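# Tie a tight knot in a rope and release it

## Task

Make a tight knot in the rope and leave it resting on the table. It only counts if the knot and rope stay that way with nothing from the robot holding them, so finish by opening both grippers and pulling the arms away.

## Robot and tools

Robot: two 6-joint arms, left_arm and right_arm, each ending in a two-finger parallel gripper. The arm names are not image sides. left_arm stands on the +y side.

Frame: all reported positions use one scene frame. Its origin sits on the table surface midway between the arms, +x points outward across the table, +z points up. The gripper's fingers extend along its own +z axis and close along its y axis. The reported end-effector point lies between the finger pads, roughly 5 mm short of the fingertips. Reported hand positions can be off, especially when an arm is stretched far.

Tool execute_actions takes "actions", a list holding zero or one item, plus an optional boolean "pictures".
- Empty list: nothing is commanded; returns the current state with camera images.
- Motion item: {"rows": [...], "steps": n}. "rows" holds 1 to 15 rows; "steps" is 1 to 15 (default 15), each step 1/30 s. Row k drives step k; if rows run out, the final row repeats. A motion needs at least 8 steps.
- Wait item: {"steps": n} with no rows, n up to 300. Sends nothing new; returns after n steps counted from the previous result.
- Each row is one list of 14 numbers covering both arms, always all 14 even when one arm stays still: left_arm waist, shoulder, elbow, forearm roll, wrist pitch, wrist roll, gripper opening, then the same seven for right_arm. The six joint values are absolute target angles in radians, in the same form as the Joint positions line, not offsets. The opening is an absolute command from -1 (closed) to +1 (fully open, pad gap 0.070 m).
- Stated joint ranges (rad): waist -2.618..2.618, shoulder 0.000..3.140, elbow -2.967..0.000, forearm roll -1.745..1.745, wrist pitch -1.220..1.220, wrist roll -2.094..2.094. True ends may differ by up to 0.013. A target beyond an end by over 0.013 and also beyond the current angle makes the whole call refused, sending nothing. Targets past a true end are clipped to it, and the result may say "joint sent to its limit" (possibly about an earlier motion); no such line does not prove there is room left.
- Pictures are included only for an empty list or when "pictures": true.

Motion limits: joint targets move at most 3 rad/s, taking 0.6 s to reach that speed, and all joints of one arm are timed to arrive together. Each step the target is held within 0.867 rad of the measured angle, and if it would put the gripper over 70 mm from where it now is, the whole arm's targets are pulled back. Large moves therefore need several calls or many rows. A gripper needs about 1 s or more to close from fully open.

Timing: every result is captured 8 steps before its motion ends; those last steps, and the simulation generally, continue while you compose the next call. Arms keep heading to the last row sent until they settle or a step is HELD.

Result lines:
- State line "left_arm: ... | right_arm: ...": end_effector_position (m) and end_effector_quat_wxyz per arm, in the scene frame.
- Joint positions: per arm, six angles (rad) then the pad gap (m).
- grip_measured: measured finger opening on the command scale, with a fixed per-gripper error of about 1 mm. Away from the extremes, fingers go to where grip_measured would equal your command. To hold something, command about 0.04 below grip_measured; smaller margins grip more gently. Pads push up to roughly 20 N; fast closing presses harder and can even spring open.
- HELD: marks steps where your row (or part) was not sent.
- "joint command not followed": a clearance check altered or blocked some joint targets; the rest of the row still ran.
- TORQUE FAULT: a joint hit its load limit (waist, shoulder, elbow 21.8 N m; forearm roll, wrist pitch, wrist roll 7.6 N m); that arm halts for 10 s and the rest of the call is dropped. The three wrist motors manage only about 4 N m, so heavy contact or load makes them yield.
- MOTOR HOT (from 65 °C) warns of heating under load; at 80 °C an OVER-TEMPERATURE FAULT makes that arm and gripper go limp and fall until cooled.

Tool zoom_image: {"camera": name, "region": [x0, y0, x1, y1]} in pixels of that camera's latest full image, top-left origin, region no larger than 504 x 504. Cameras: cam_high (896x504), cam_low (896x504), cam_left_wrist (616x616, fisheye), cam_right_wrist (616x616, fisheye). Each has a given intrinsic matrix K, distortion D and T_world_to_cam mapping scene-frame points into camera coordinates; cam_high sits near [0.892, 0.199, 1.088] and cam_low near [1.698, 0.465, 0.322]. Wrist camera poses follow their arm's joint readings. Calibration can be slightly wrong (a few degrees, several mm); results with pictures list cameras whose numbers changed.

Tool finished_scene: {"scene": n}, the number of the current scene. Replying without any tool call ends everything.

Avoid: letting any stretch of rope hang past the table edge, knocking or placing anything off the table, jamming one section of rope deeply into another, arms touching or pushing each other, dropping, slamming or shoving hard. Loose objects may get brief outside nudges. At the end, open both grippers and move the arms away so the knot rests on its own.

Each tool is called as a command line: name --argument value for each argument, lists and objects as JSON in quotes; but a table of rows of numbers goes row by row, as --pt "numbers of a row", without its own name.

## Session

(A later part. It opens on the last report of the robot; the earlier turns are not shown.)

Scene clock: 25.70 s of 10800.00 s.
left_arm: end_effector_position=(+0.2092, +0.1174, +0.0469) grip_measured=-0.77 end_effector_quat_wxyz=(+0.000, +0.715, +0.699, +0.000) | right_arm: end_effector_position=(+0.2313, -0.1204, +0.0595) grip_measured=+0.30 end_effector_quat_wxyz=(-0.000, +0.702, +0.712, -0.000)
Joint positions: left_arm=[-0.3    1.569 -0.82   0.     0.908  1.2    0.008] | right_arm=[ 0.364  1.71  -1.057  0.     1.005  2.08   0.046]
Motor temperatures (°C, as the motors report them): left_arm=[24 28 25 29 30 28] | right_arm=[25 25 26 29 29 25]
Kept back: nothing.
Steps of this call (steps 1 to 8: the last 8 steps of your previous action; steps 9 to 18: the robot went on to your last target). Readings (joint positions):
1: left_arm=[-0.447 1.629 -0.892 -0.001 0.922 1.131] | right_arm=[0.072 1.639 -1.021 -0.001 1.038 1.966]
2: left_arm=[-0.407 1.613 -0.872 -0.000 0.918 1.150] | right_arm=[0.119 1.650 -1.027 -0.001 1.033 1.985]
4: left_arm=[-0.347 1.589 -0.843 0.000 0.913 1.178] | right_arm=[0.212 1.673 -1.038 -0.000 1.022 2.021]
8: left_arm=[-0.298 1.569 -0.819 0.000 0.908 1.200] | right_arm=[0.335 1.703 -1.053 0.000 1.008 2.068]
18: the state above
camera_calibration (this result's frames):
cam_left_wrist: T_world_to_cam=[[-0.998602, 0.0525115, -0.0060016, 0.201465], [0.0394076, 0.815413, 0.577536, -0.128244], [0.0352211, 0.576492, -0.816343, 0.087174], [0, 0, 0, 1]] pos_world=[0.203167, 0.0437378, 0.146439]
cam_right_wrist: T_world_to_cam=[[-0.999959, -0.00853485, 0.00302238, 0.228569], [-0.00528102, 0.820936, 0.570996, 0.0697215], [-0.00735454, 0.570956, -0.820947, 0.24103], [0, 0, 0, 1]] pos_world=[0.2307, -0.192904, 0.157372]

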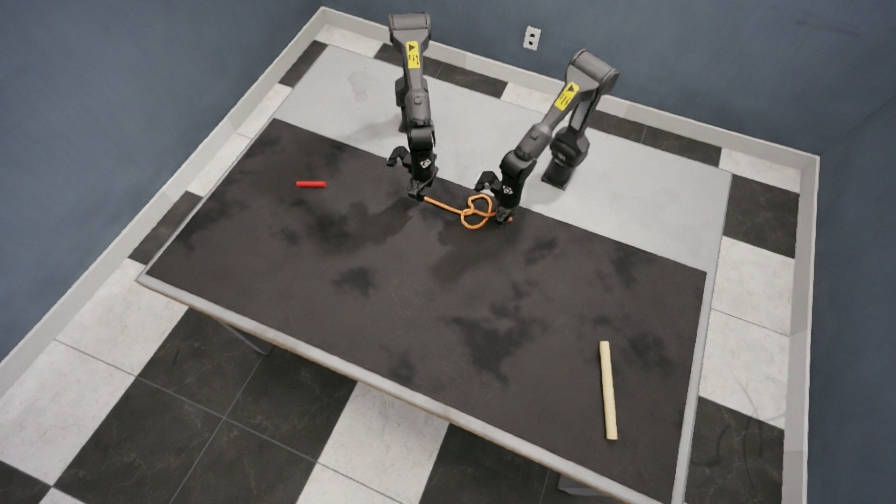

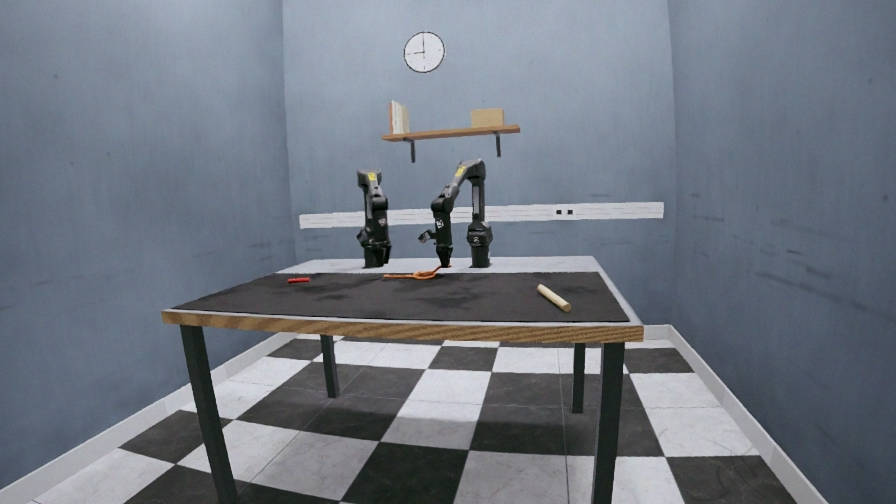

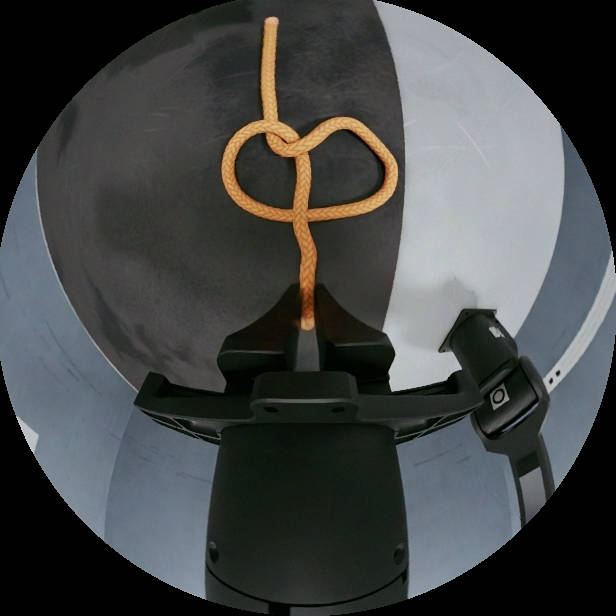

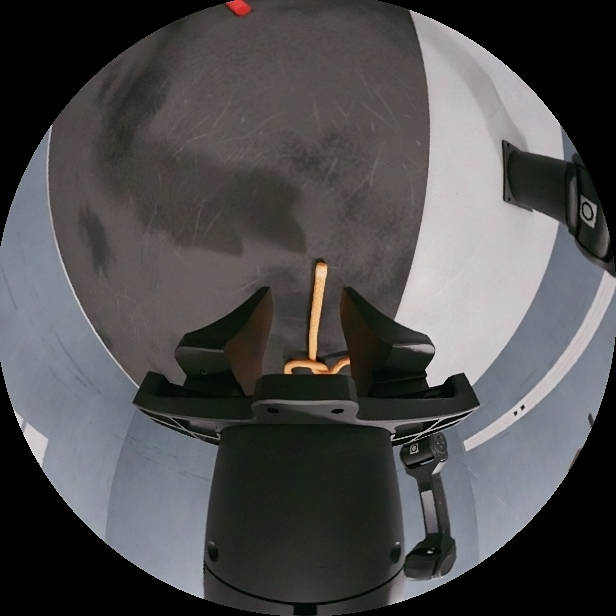

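execute_actions --actions '[{"rows":[[-0.3,1.57,-0.82,0,0.908,1.2,-0.81,0.438,1.809,-0.955,0,0.804,2.09,0.1]]}]'

execute_actions --actions '[{"rows":[[-0.3,1.57,-0.82,0,0.908,1.2,-0.81,0.438,1.809,-0.955,0,0.804,2.09,-0.83]]}]'

execute_actions --actions '[{"steps":11}]'

execute_actions --actions '[{"rows":[[0.094,1.63,-0.774,0,0.802,1.49,-0.82,0.06,1.785,-0.976,0,0.849,1.71,-0.83]]}]'

execute_actions --actions '[{"steps":16}]' --pictures true

Scene clock: 26.53 s of 10800.00 s.
left_arm: end_effector_position=(+0.2092, +0.1174, +0.0467) grip_measured=-0.77 end_effector_quat_wxyz=(+0.000, +0.715, +0.699, +0.000) | right_arm: end_effector_position=(+0.2250, -0.1076, +0.0275) grip_measured=+0.10 end_effector_quat_wxyz=(+0.001, +0.687, +0.727, +0.002)
Joint positions: left_arm=[-0.3    1.57  -0.82  -0.     0.908  1.2    0.008] | right_arm=[ 0.412  1.771 -0.993 -0.     0.876  2.086  0.039]
Motor temperatures (°C, as the motors report them): left_arm=[24 28 25 29 30 28] | right_arm=[25 25 26 29 29 25]
Steps of this call (steps 1 to 15: the robot went on to your last target; steps 16 to 18: nothing new was sent; steps 19 to 25: the first 7 steps of this action). Readings (joint positions):
19: left_arm=[-0.300 1.570 -0.820 -0.000 0.908 1.200] | right_arm=[0.365 1.711 -1.057 -0.000 1.004 2.080]
20: left_arm=[-0.300 1.570 -0.820 -0.000 0.908 1.200] | right_arm=[0.368 1.713 -1.055 -0.000 0.998 2.080]
22: left_arm=[-0.300 1.570 -0.820 -0.000 0.908 1.200] | right_arm=[0.379 1.727 -1.039 -0.000 0.965 2.081]
25: the state above

Scene clock: 27.03 s of 10800.00 s.
left_arm: end_effector_position=(+0.2092, +0.1174, +0.0467) grip_measured=-0.77 end_effector_quat_wxyz=(+0.000, +0.715, +0.699, +0.000) | right_arm: end_effector_position=(+0.2190, -0.1018, +0.0090) grip_measured=-0.37 end_effector_quat_wxyz=(-0.000, +0.679, +0.734, +0.001)
Joint positions: left_arm=[-0.3    1.57  -0.82  -0.     0.908  1.2    0.008] | right_arm=[ 0.438  1.807 -0.955  0.001  0.804  2.09   0.022]
Motor temperatures (°C, as the motors report them): left_arm=[24 28 25 29 30 28] | right_arm=[25 25 26 29 29 25]
Steps of this call (steps 1 to 8: the last 8 steps of your previous action; steps 9 to 15: the first 7 steps of this action). Readings (joint positions):
9: left_arm=[-0.300 1.570 -0.820 -0.000 0.908 1.200] | right_arm=[0.438 1.807 -0.955 -0.001 0.805 2.090]
10: left_arm=[-0.300 1.570 -0.820 -0.000 0.908 1.200] | right_arm=[0.438 1.807 -0.955 -0.000 0.804 2.090]
12: left_arm=[-0.300 1.570 -0.820 -0.000 0.908 1.200] | right_arm=[0.438 1.807 -0.955 0.001 0.804 2.090]
15: the state above

Scene clock: 27.40 s of 10800.00 s.
left_arm: end_effector_position=(+0.2092, +0.1174, +0.0467) grip_measured=-0.77 end_effector_quat_wxyz=(+0.000, +0.715, +0.699, +0.000) | right_arm: end_effector_position=(+0.2190, -0.1018, +0.0089) grip_measured=-0.78 end_effector_quat_wxyz=(+0.000, +0.679, +0.734, +0.001)
Joint positions: left_arm=[-0.3    1.57  -0.82  -0.     0.908  1.2    0.008] | right_arm=[ 0.438  1.808 -0.955  0.001  0.804  2.09   0.008]
Motor temperatures (°C, as the motors report them): left_arm=[24 28 25 29 30 28] | right_arm=[25 25 26 29 29 25]
Kept back: nothing.
Steps of this call (steps 1 to 8: the last 8 steps of your previous action; steps 9 to 11: the robot went on to your last target). Readings (joint positions):
1: left_arm=[-0.300 1.570 -0.820 -0.000 0.908 1.200] | right_arm=[0.438 1.807 -0.955 0.001 0.804 2.090]
2: left_arm=[-0.300 1.570 -0.820 -0.000 0.908 1.200] | right_arm=[0.438 1.807 -0.955 0.001 0.804 2.090]
4: left_arm=[-0.300 1.570 -0.820 -0.000 0.908 1.200] | right_arm=[0.438 1.807 -0.955 0.001 0.804 2.090]
8: left_arm=[-0.300 1.570 -0.820 -0.000 0.908 1.200] | right_arm=[0.438 1.808 -0.955 0.001 0.804 2.090]
11: the state above

Scene clock: 27.63 s of 10800.00 s.
left_arm: end_effector_position=(+0.2207, +0.1479, +0.0387) grip_measured=-0.77 end_effector_quat_wxyz=(+0.001, +0.703, +0.711, +0.000) | right_arm: end_effector_position=(+0.2377, -0.1364, +0.0101) grip_measured=-0.79 end_effector_quat_wxyz=(-0.001, +0.678, +0.735, -0.003)
Joint positions: left_arm=[-0.17   1.59  -0.806 -0.001  0.873  1.297  0.008] | right_arm=[ 0.308  1.806 -0.96  -0.001  0.818  1.958  0.007]
Motor temperatures (°C, as the motors report them): left_arm=[24 28 25 29 30 28] | right_arm=[25 25 26 29 29 25]
Steps of this call (steps 1 to 7: the first 7 steps of this action). Readings (joint positions):
1: left_arm=[-0.299 1.570 -0.820 -0.000 0.908 1.200] | right_arm=[0.437 1.808 -0.955 0.001 0.804 2.089]
2: left_arm=[-0.293 1.571 -0.820 -0.000 0.906 1.205] | right_arm=[0.432 1.808 -0.956 0.002 0.804 2.082]
4: left_arm=[-0.261 1.576 -0.817 -0.001 0.897 1.229] | right_arm=[0.401 1.808 -0.957 0.002 0.807 2.049]
7: the state above

Scene clock: 28.17 s of 10800.00 s.
left_arm: end_effector_position=(+0.2294, +0.2132, +0.0221) grip_measured=-0.77 end_effector_quat_wxyz=(-0.000, +0.678, +0.735, -0.000) | right_arm: end_effector_position=(+0.2638, -0.2054, +0.0195) grip_measured=-0.79 end_effector_quat_wxyz=(-0.000, +0.678, +0.735, -0.001)
Joint positions: left_arm=[ 0.094  1.631 -0.774  0.     0.802  1.49   0.008] | right_arm=[ 0.061  1.786 -0.976  0.     0.849  1.71   0.007]
Motor temperatures (°C, as the motors report them): left_arm=[24 28 25 29 30 28] | right_arm=[25 25 26 29 29 25]
Kept back: nothing.
Steps of this call (steps 1 to 8: the last 8 steps of your previous action; steps 9 to 16: the robot went on to your last target). Readings (joint positions):
1: left_arm=[-0.128 1.596 -0.801 -0.001 0.861 1.327] | right_arm=[0.267 1.804 -0.962 -0.001 0.823 1.917]
2: left_arm=[-0.082 1.603 -0.795 -0.001 0.849 1.361] | right_arm=[0.221 1.801 -0.965 -0.001 0.829 1.871]
4: left_arm=[-0.001 1.616 -0.785 0.000 0.827 1.420] | right_arm=[0.143 1.795 -0.970 -0.002 0.838 1.795]
8: left_arm=[0.086 1.629 -0.775 0.000 0.805 1.483] | right_arm=[0.064 1.788 -0.975 -0.002 0.848 1.716]
16: the state above
camera_calibration (this result's frames):
cam_left_wrist: T_world_to_cam=[[-0.998672, -0.0513125, -0.00458043, 0.238581], [-0.04452, 0.814887, 0.577908, -0.173506], [-0.0259213, 0.577344, -0.816089, 0.0248496], [0, 0, 0, 1]] pos_world=[0.231184, 0.139283, 0.121643]
cam_right_wrist: T_world_to_cam=[[-0.99718, -0.0749548, 0.00381235, 0.246126], [-0.0593664, 0.818835, 0.570951, 0.1763], [-0.0459172, 0.569115, -0.820975, 0.266721], [0, 0, 0, 1]] pos_world=[0.268146, -0.277707, 0.117374]

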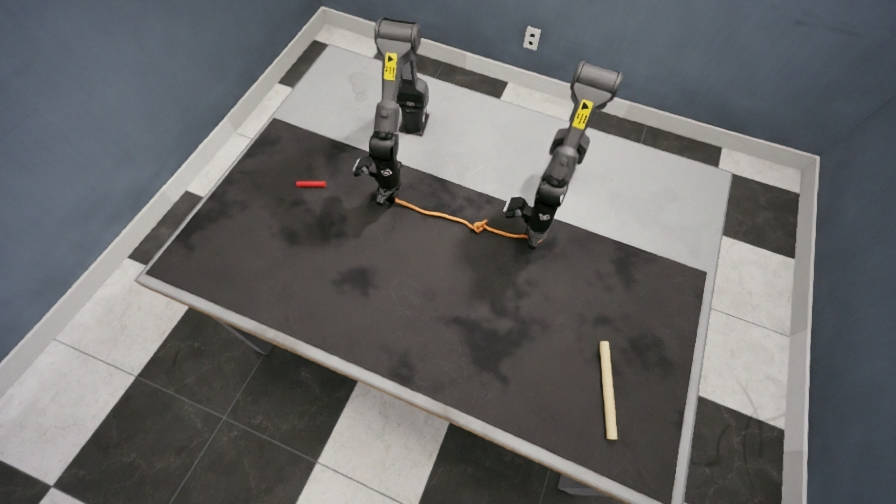

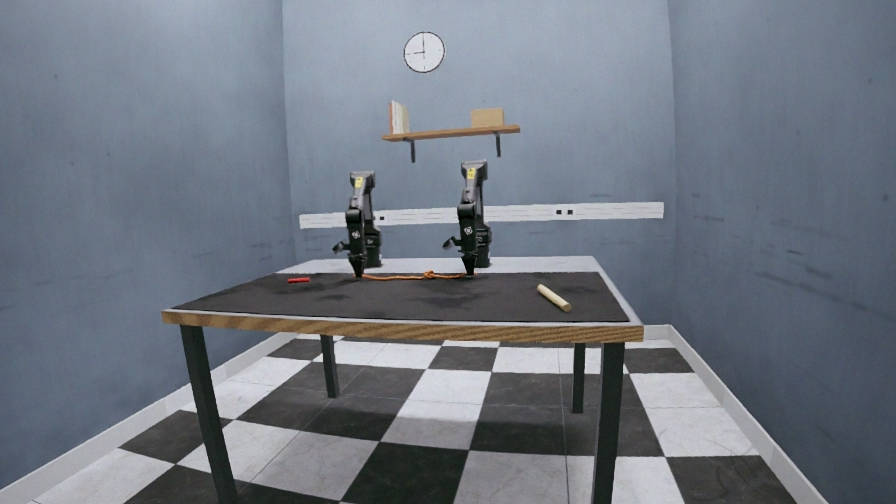

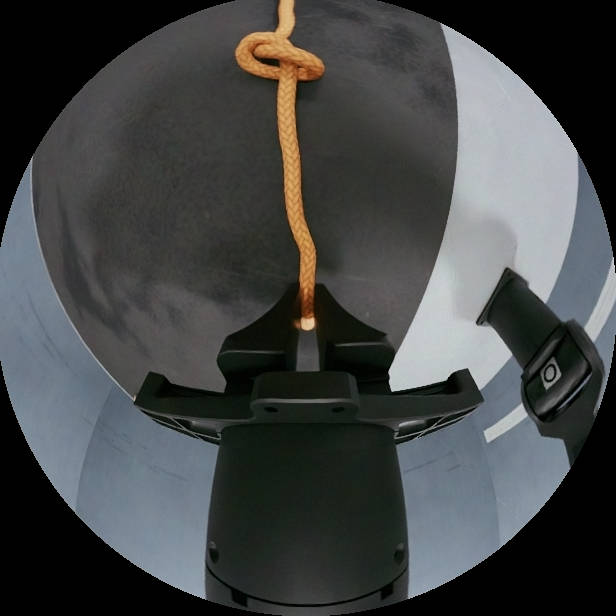

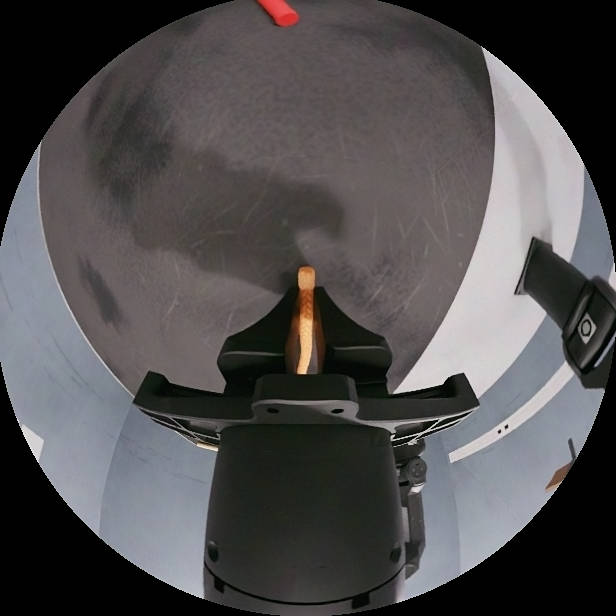

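execute_actions --actions '[{"rows":[[0.094,1.63,-0.774,0,0.802,1.49,-0.82,-0.06,1.785,-0.976,0,0.849,1.59,-0.84]]}]'

execute_actions --actions '[{"steps":8}]' --pictures true

Scene clock: 28.63 s of 10800.00 s.
left_arm: end_effector_position=(+0.2294, +0.2132, +0.0221) grip_measured=-0.77 end_effector_quat_wxyz=(-0.000, +0.678, +0.735, -0.000) | right_arm: end_effector_position=(+0.2694, -0.2370, +0.0197) grip_measured=-0.79 end_effector_quat_wxyz=(-0.000, +0.678, +0.735, -0.000)
Joint positions: left_arm=[ 0.094  1.631 -0.774 -0.     0.802  1.49   0.008] | right_arm=[-0.047  1.785 -0.976  0.     0.849  1.603  0.007]
Motor temperatures (°C, as the motors report them): left_arm=[24 28 25 29 30 28] | right_arm=[25 25 26 29 29 25]
Steps of this call (steps 1 to 7: the robot went on to your last target; steps 8 to 14: the first 7 steps of this action). Readings (joint positions):
8: left_arm=[0.094 1.631 -0.774 0.000 0.802 1.490] | right_arm=[0.059 1.785 -0.976 0.000 0.849 1.709]
9: left_arm=[0.094 1.631 -0.774 0.000 0.802 1.490] | right_arm=[0.053 1.785 -0.976 0.000 0.849 1.703]
11: left_arm=[0.094 1.631 -0.774 0.000 0.802 1.490] | right_arm=[0.021 1.785 -0.976 0.001 0.849 1.670]
14: the state above

Scene clock: 28.90 s of 10800.00 s.
left_arm: end_effector_position=(+0.2294, +0.2131, +0.0222) grip_measured=-0.77 end_effector_quat_wxyz=(-0.000, +0.678, +0.735, -0.000) | right_arm: end_effector_position=(+0.2698, -0.2410, +0.0198) grip_measured=-0.79 end_effector_quat_wxyz=(-0.000, +0.678, +0.735, -0.000)
Joint positions: left_arm=[ 0.094  1.63  -0.774 -0.     0.802  1.49   0.008] | right_arm=[-0.06   1.785 -0.976  0.     0.849  1.59   0.007]
Motor temperatures (°C, as the motors report them): left_arm=[24 28 25 29 30 28] | right_arm=[25 25 26 29 29 25]
Kept back: nothing.
Steps of this call (steps 1 to 8: the last 8 steps of your previous action). Readings (joint positions):
1: left_arm=[0.094 1.631 -0.774 -0.000 0.802 1.490] | right_arm=[-0.058 1.785 -0.976 0.000 0.849 1.593]
2: left_arm=[0.094 1.631 -0.774 -0.000 0.802 1.490] | right_arm=[-0.063 1.785 -0.976 0.000 0.849 1.588]
4: left_arm=[0.094 1.631 -0.774 -0.000 0.802 1.490] | right_arm=[-0.062 1.785 -0.976 0.000 0.849 1.589]
8: the state above
camera_calibration (this result's frames):
cam_left_wrist: T_world_to_cam=[[-0.998638, -0.0519523, -0.00478888, 0.238733], [-0.0451721, 0.815064, 0.577608, -0.173346], [-0.0261048, 0.577037, -0.8163, 0.0250609], [0, 0, 0, 1]] pos_world=[0.231232, 0.13923, 0.121726]
cam_right_wrist: T_world_to_cam=[[-0.997219, -0.0744724, 0.00274492, 0.249574], [-0.0595653, 0.818659, 0.571183, 0.205703], [-0.0447845, 0.569431, -0.820818, 0.287294], [0, 0, 0, 1]] pos_world=[0.273999, -0.313408, 0.117637]

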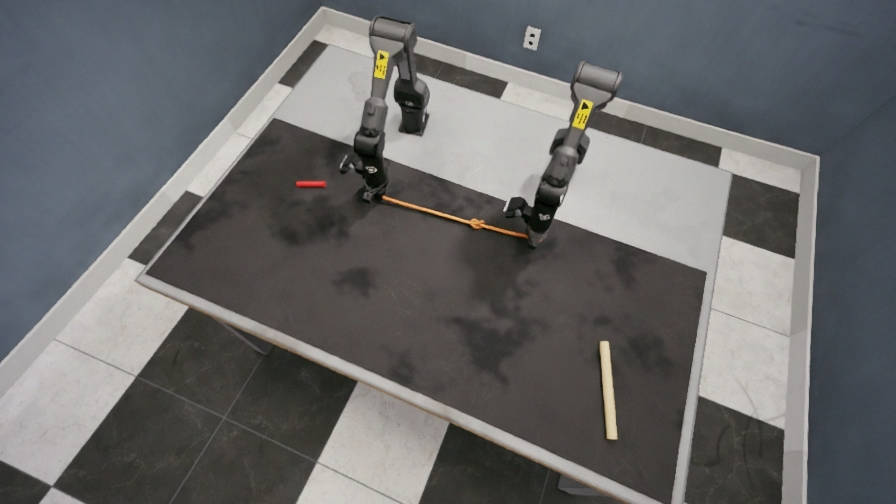

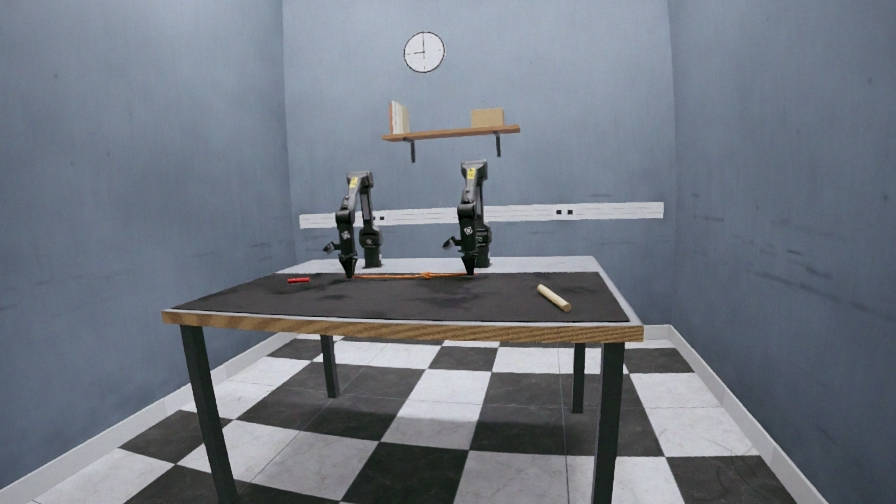

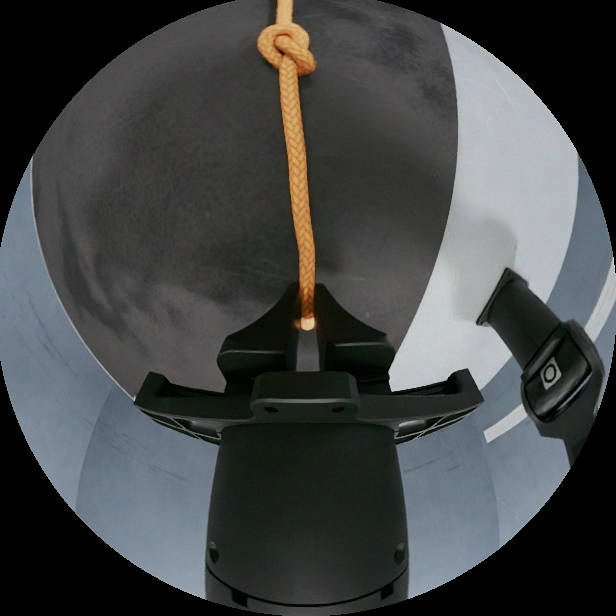

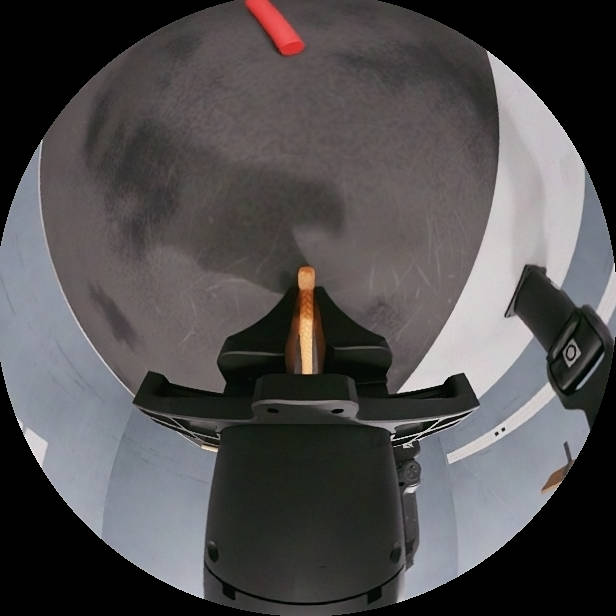

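execute_actions --actions '[{"rows":[[0.094,1.63,-0.774,0,0.802,1.49,-0.82,-0.1,1.785,-0.976,0,0.849,1.55,-0.84]]}]' --pictures true

Scene clock: 29.30 s of 10800.00 s.
left_arm: end_effector_position=(+0.2296, +0.2126, +0.0223) grip_measured=-0.77 end_effector_quat_wxyz=(+0.001, +0.678, +0.735, -0.000) | right_arm: end_effector_position=(+0.2708, -0.2528, +0.0198) grip_measured=-0.79 end_effector_quat_wxyz=(-0.000, +0.678, +0.735, +0.000)
Joint positions: left_arm=[ 0.093  1.63  -0.774 -0.002  0.802  1.49   0.008] | right_arm=[-0.1    1.785 -0.976  0.001  0.849  1.549  0.007]
Motor temperatures (°C, as the motors report them): left_arm=[24 28 25 29 30 28] | right_arm=[25 25 26 29 29 25]
Steps of this call (steps 1 to 5: the robot went on to your last target; steps 6 to 12: the first 7 steps of this action). Readings (joint positions):
6: left_arm=[0.094 1.630 -0.774 -0.000 0.802 1.490] | right_arm=[-0.061 1.785 -0.976 0.000 0.849 1.589]
7: left_arm=[0.094 1.630 -0.774 -0.000 0.802 1.490] | right_arm=[-0.067 1.785 -0.976 0.000 0.849 1.583]
9: left_arm=[0.094 1.630 -0.774 -0.000 0.802 1.490] | right_arm=[-0.093 1.785 -0.976 0.000 0.849 1.556]
12: the state above
camera_calibration (this result's frames):
cam_left_wrist: T_world_to_cam=[[-0.998613, -0.0523755, -0.00545533, 0.23898], [-0.0459381, 0.815832, 0.576461, -0.172961], [-0.0257418, 0.575912, -0.817106, 0.0256823], [0, 0, 0, 1]] pos_world=[0.231364, 0.138833, 0.121994]
cam_right_wrist: T_world_to_cam=[[-0.997195, -0.0748013, 0.00266466, 0.249568], [-0.0598423, 0.818145, 0.57189, 0.215351], [-0.0449582, 0.570126, -0.820326, 0.29427], [0, 0, 0, 1]] pos_world=[0.274985, -0.325291, 0.117576]

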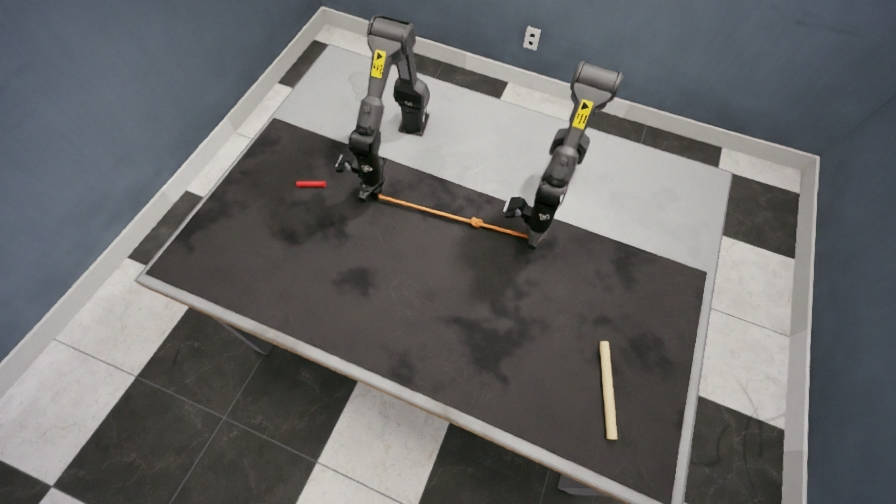

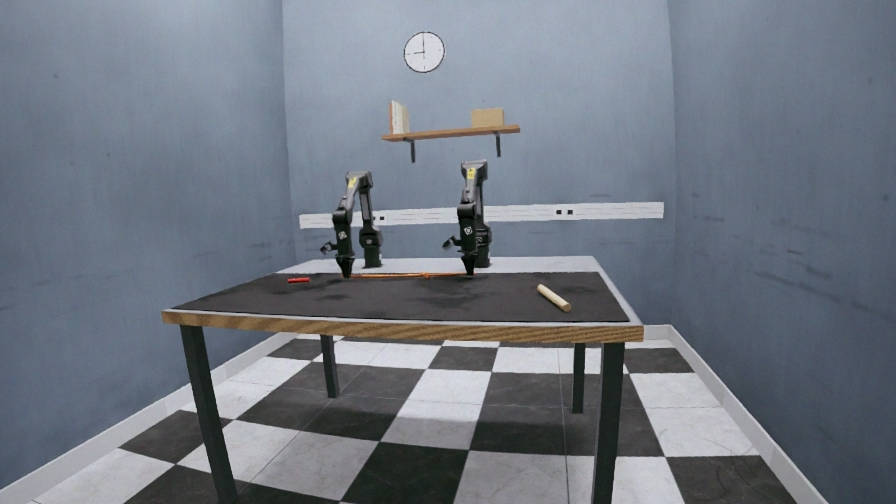

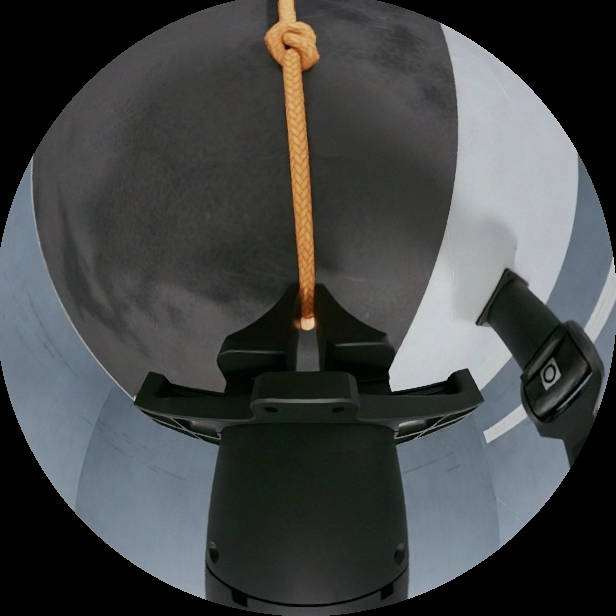

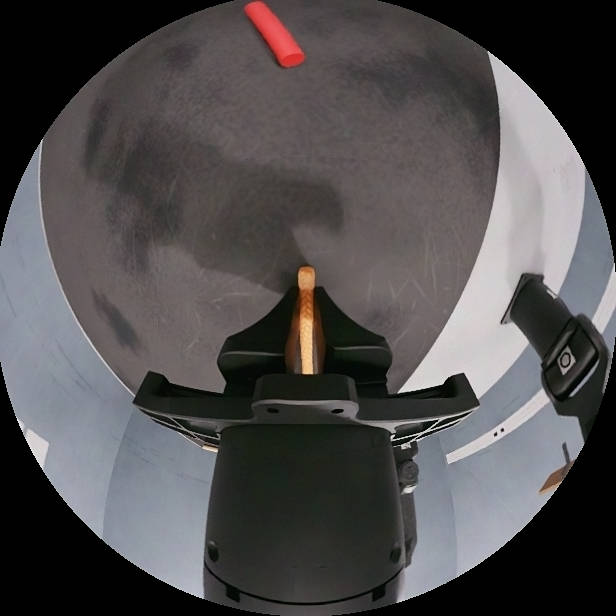

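execute_actions --actions '[{"rows":[[0.094,1.63,-0.774,0,0.802,1.49,-0.82,-0.113,1.785,-0.976,0,0.849,1.55,-0.84]]}]'

execute_actions --actions '[{"rows":[[0.094,1.653,-0.755,0,0.76,1.49,-0.82,-0.08,1.803,-0.96,0,0.815,1.55,-0.84]],"steps":10}]'

execute_actions --actions '[{"rows":[[0.094,1.653,-0.755,0,0.76,1.49,0.3,-0.08,1.803,-0.96,0,0.815,1.55,0.3]],"steps":11}]'

execute_actions --actions '[{"rows":[[0.3,1.35,-0.95,0,1.1,1.49,0.3,-0.27,1.52,-1.12,0,1.15,1.55,0.3]]}]'

execute_actions --actions '[{"steps":18}]' --pictures true

Scene clock: 29.87 s of 10800.00 s.
left_arm: end_effector_position=(+0.2296, +0.2130, +0.0223) grip_measured=-0.77 end_effector_quat_wxyz=(+0.000, +0.678, +0.735, +0.000) | right_arm: end_effector_position=(+0.2710, -0.2569, +0.0198) grip_measured=-0.79 end_effector_quat_wxyz=(-0.000, +0.683, +0.731, +0.000)
Joint positions: left_arm=[ 0.093  1.63  -0.774 -0.     0.802  1.49   0.008] | right_arm=[-0.113  1.785 -0.976  0.     0.849  1.55   0.007]
Motor temperatures (°C, as the motors report them): left_arm=[24 28 25 29 30 28] | right_arm=[25 25 26 29 29 25]
Steps of this call (steps 1 to 8: the last 8 steps of your previous action; steps 9 to 10: the robot went on to your last target; steps 11 to 17: the first 7 steps of this action). Readings (joint positions):
11: left_arm=[0.093 1.630 -0.774 -0.000 0.802 1.490] | right_arm=[-0.101 1.785 -0.976 0.001 0.849 1.550]
12: left_arm=[0.093 1.630 -0.774 -0.000 0.802 1.490] | right_arm=[-0.106 1.785 -0.976 0.001 0.849 1.550]
14: left_arm=[0.093 1.630 -0.774 -0.000 0.802 1.490] | right_arm=[-0.113 1.785 -0.976 0.000 0.849 1.550]
17: the state above

Scene clock: 30.20 s of 10800.00 s.
left_arm: end_effector_position=(+0.2299, +0.2133, +0.0211) grip_measured=-0.77 end_effector_quat_wxyz=(+0.001, +0.678, +0.735, +0.001) | right_arm: end_effector_position=(+0.2715, -0.2547, +0.0187) grip_measured=-0.79 end_effector_quat_wxyz=(+0.001, +0.680, +0.733, +0.001)
Joint positions: left_arm=[ 0.094  1.633 -0.772  0.     0.795  1.49   0.008] | right_arm=[-0.106  1.787 -0.974 -0.001  0.841  1.55   0.007]
Motor temperatures (°C, as the motors report them): left_arm=[24 28 25 29 30 28] | right_arm=[25 25 26 29 29 25]
Steps of this call (steps 1 to 8: the last 8 steps of your previous action; steps 9 to 10: the first 2 steps of this action). Readings (joint positions):
9: left_arm=[0.094 1.630 -0.774 -0.000 0.801 1.490] | right_arm=[-0.112 1.785 -0.976 0.000 0.848 1.550]
10: the state above

Scene clock: 30.57 s of 10800.00 s.
left_arm: end_effector_position=(+0.2289, +0.2136, +0.0127) grip_measured=-0.57 end_effector_quat_wxyz=(-0.000, +0.678, +0.735, -0.000) | right_arm: end_effector_position=(+0.2700, -0.2473, +0.0112) grip_measured=-0.59 end_effector_quat_wxyz=(+0.000, +0.670, +0.742, +0.000)
Joint positions: left_arm=[ 0.095  1.653 -0.755  0.001  0.76   1.49   0.015] | right_arm=[-0.08   1.802 -0.959 -0.001  0.814  1.55   0.014]
Motor temperatures (°C, as the motors report them): left_arm=[24 28 25 29 30 28] | right_arm=[25 25 26 29 29 25]
Steps of this call (steps 1 to 8: the last 8 steps of your previous action; steps 9 to 11: the first 3 steps of this action). Readings (joint positions):
9: left_arm=[0.095 1.653 -0.754 0.001 0.760 1.490] | right_arm=[-0.080 1.802 -0.959 -0.001 0.814 1.550]
10: left_arm=[0.095 1.653 -0.754 0.001 0.760 1.490] | right_arm=[-0.080 1.802 -0.959 -0.001 0.814 1.550]
11: the state above

Scene clock: 31.07 s of 10800.00 s.
left_arm: end_effector_position=(+0.2371, +0.2335, +0.0571) grip_measured=+0.30 end_effector_quat_wxyz=(+0.021, +0.648, +0.761, +0.021) | right_arm: end_effector_position=(+0.2738, -0.2692, +0.0562) grip_measured=+0.30 end_effector_quat_wxyz=(+0.013, +0.698, +0.716, +0.013)
Joint positions: left_arm=[ 0.173  1.538 -0.831 -0.     0.892  1.49   0.045] | right_arm=[-0.154  1.696 -1.022  0.     0.946  1.55   0.045]
Motor temperatures (°C, as the motors report them): left_arm=[24 28 25 29 30 28] | right_arm=[25 25 26 29 29 25]
Steps of this call (steps 1 to 8: the last 8 steps of your previous action; steps 9 to 15: the first 7 steps of this action). Readings (joint positions):
9: left_arm=[0.095 1.652 -0.756 -0.000 0.761 1.490] | right_arm=[-0.081 1.802 -0.960 0.000 0.816 1.550]
10: left_arm=[0.098 1.647 -0.759 -0.000 0.769 1.490] | right_arm=[-0.084 1.798 -0.963 0.000 0.823 1.550]
12: left_arm=[0.117 1.619 -0.778 -0.000 0.801 1.490] | right_arm=[-0.102 1.773 -0.978 0.000 0.855 1.550]
15: the state above

Scene clock: 31.67 s of 10800.00 s.
left_arm: end_effector_position=(+0.2294, +0.2656, +0.1317) grip_measured=+0.30 end_effector_quat_wxyz=(+0.052, +0.597, +0.798, +0.059) | right_arm: end_effector_position=(+0.2626, -0.3032, +0.1304) grip_measured=+0.30 end_effector_quat_wxyz=(+0.041, +0.737, +0.674, +0.036)
Joint positions: left_arm=[ 0.3    1.35  -0.95  -0.     1.1    1.49   0.046] | right_arm=[-0.27   1.52  -1.12   0.     1.15   1.55   0.045]
Motor temperatures (°C, as the motors report them): left_arm=[24 28 25 29 30 28] | right_arm=[25 25 26 29 29 25]
Kept back: nothing.
Steps of this call (steps 1 to 8: the last 8 steps of your previous action; steps 9 to 18: the robot went on to your last target). Readings (joint positions):
1: left_arm=[0.198 1.502 -0.854 -0.000 0.933 1.490] | right_arm=[-0.177 1.662 -1.042 0.000 0.987 1.550]
2: left_arm=[0.222 1.465 -0.878 -0.000 0.973 1.490] | right_arm=[-0.200 1.627 -1.062 0.000 1.027 1.550]
4: left_arm=[0.263 1.402 -0.917 -0.000 1.039 1.490] | right_arm=[-0.238 1.568 -1.094 0.000 1.093 1.550]
8: left_arm=[0.300 1.347 -0.950 -0.000 1.100 1.490] | right_arm=[-0.271 1.517 -1.121 0.000 1.151 1.550]
18: the state above
camera_calibration (this result's frames):
cam_left_wrist: T_world_to_cam=[[-0.953806, -0.252616, -0.162602, 0.305836], [-0.299938, 0.769978, 0.563179, -0.207057], [-0.0170684, 0.585934, -0.810179, 0.0790055], [0, 0, 0, 1]] pos_world=[0.230953, 0.190397, 0.230348]
cam_right_wrist: T_world_to_cam=[[-0.989845, 0.0948629, -0.105869, 0.301054], [0.018327, 0.823706, 0.566721, 0.174666], [0.140966, 0.559026, -0.81708, 0.360763], [0, 0, 0, 1]] pos_world=[0.24394, -0.374108, 0.227658]

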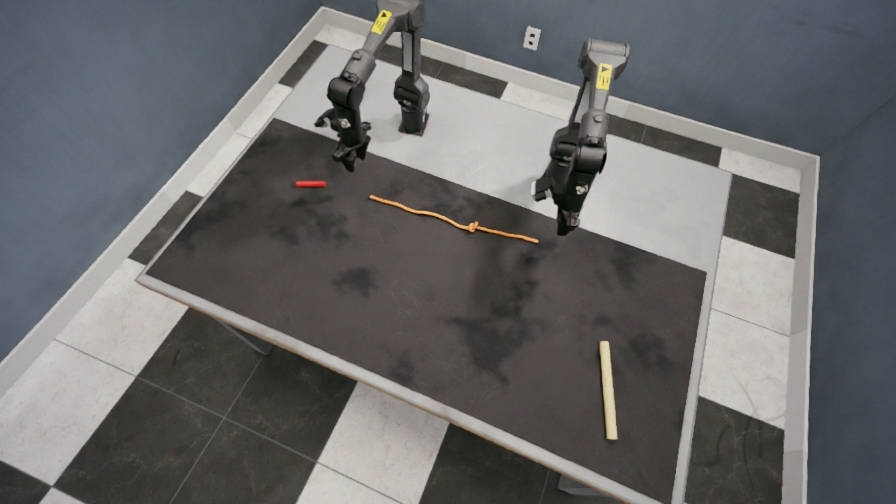

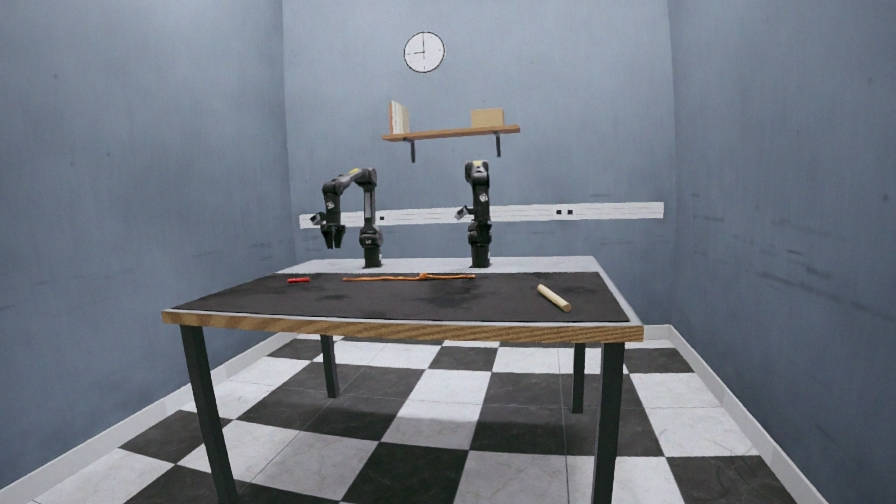

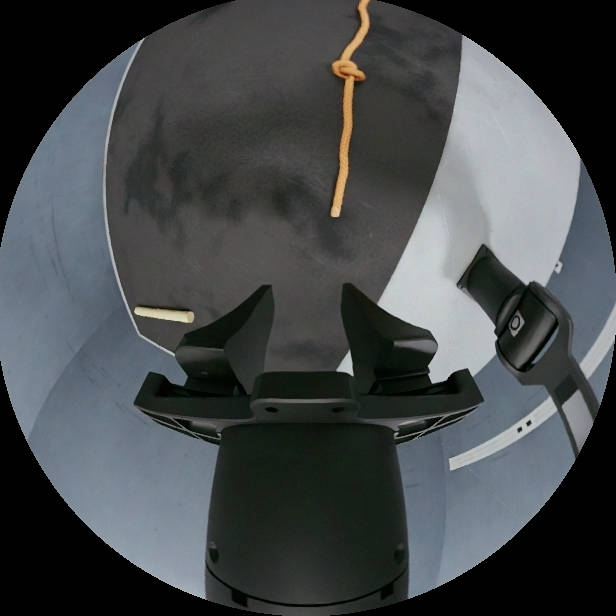

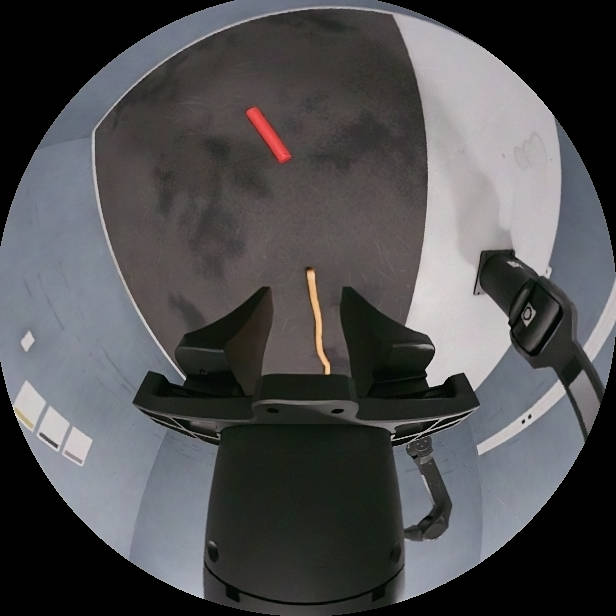

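zoom_image --camera "cam_left_wrist" --region '[300,30,400,110]'

zoom_image --camera "cam_high" --region '[430,200,510,250]'

Region (300, 30, 400, 110) of cam_left_wrist's 616x616 image, scaled by 5.040, with more detail than that image has; it fills the top 403 rows of this view, and the rest is white.

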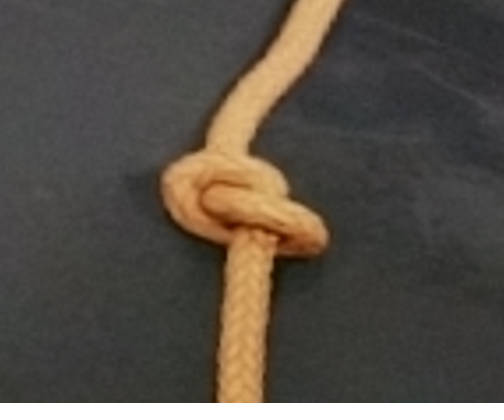

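Region (430, 200, 510, 250) of cam_high's 896x504 image, scaled by 6.300, with more detail than that image has; it fills the top 315 rows of this view, and the rest is white.

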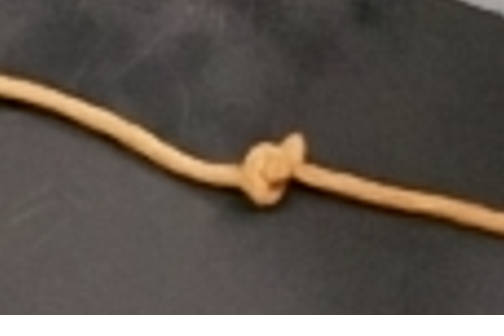

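finished_scene --scene 2

The scene is finished: the task was done.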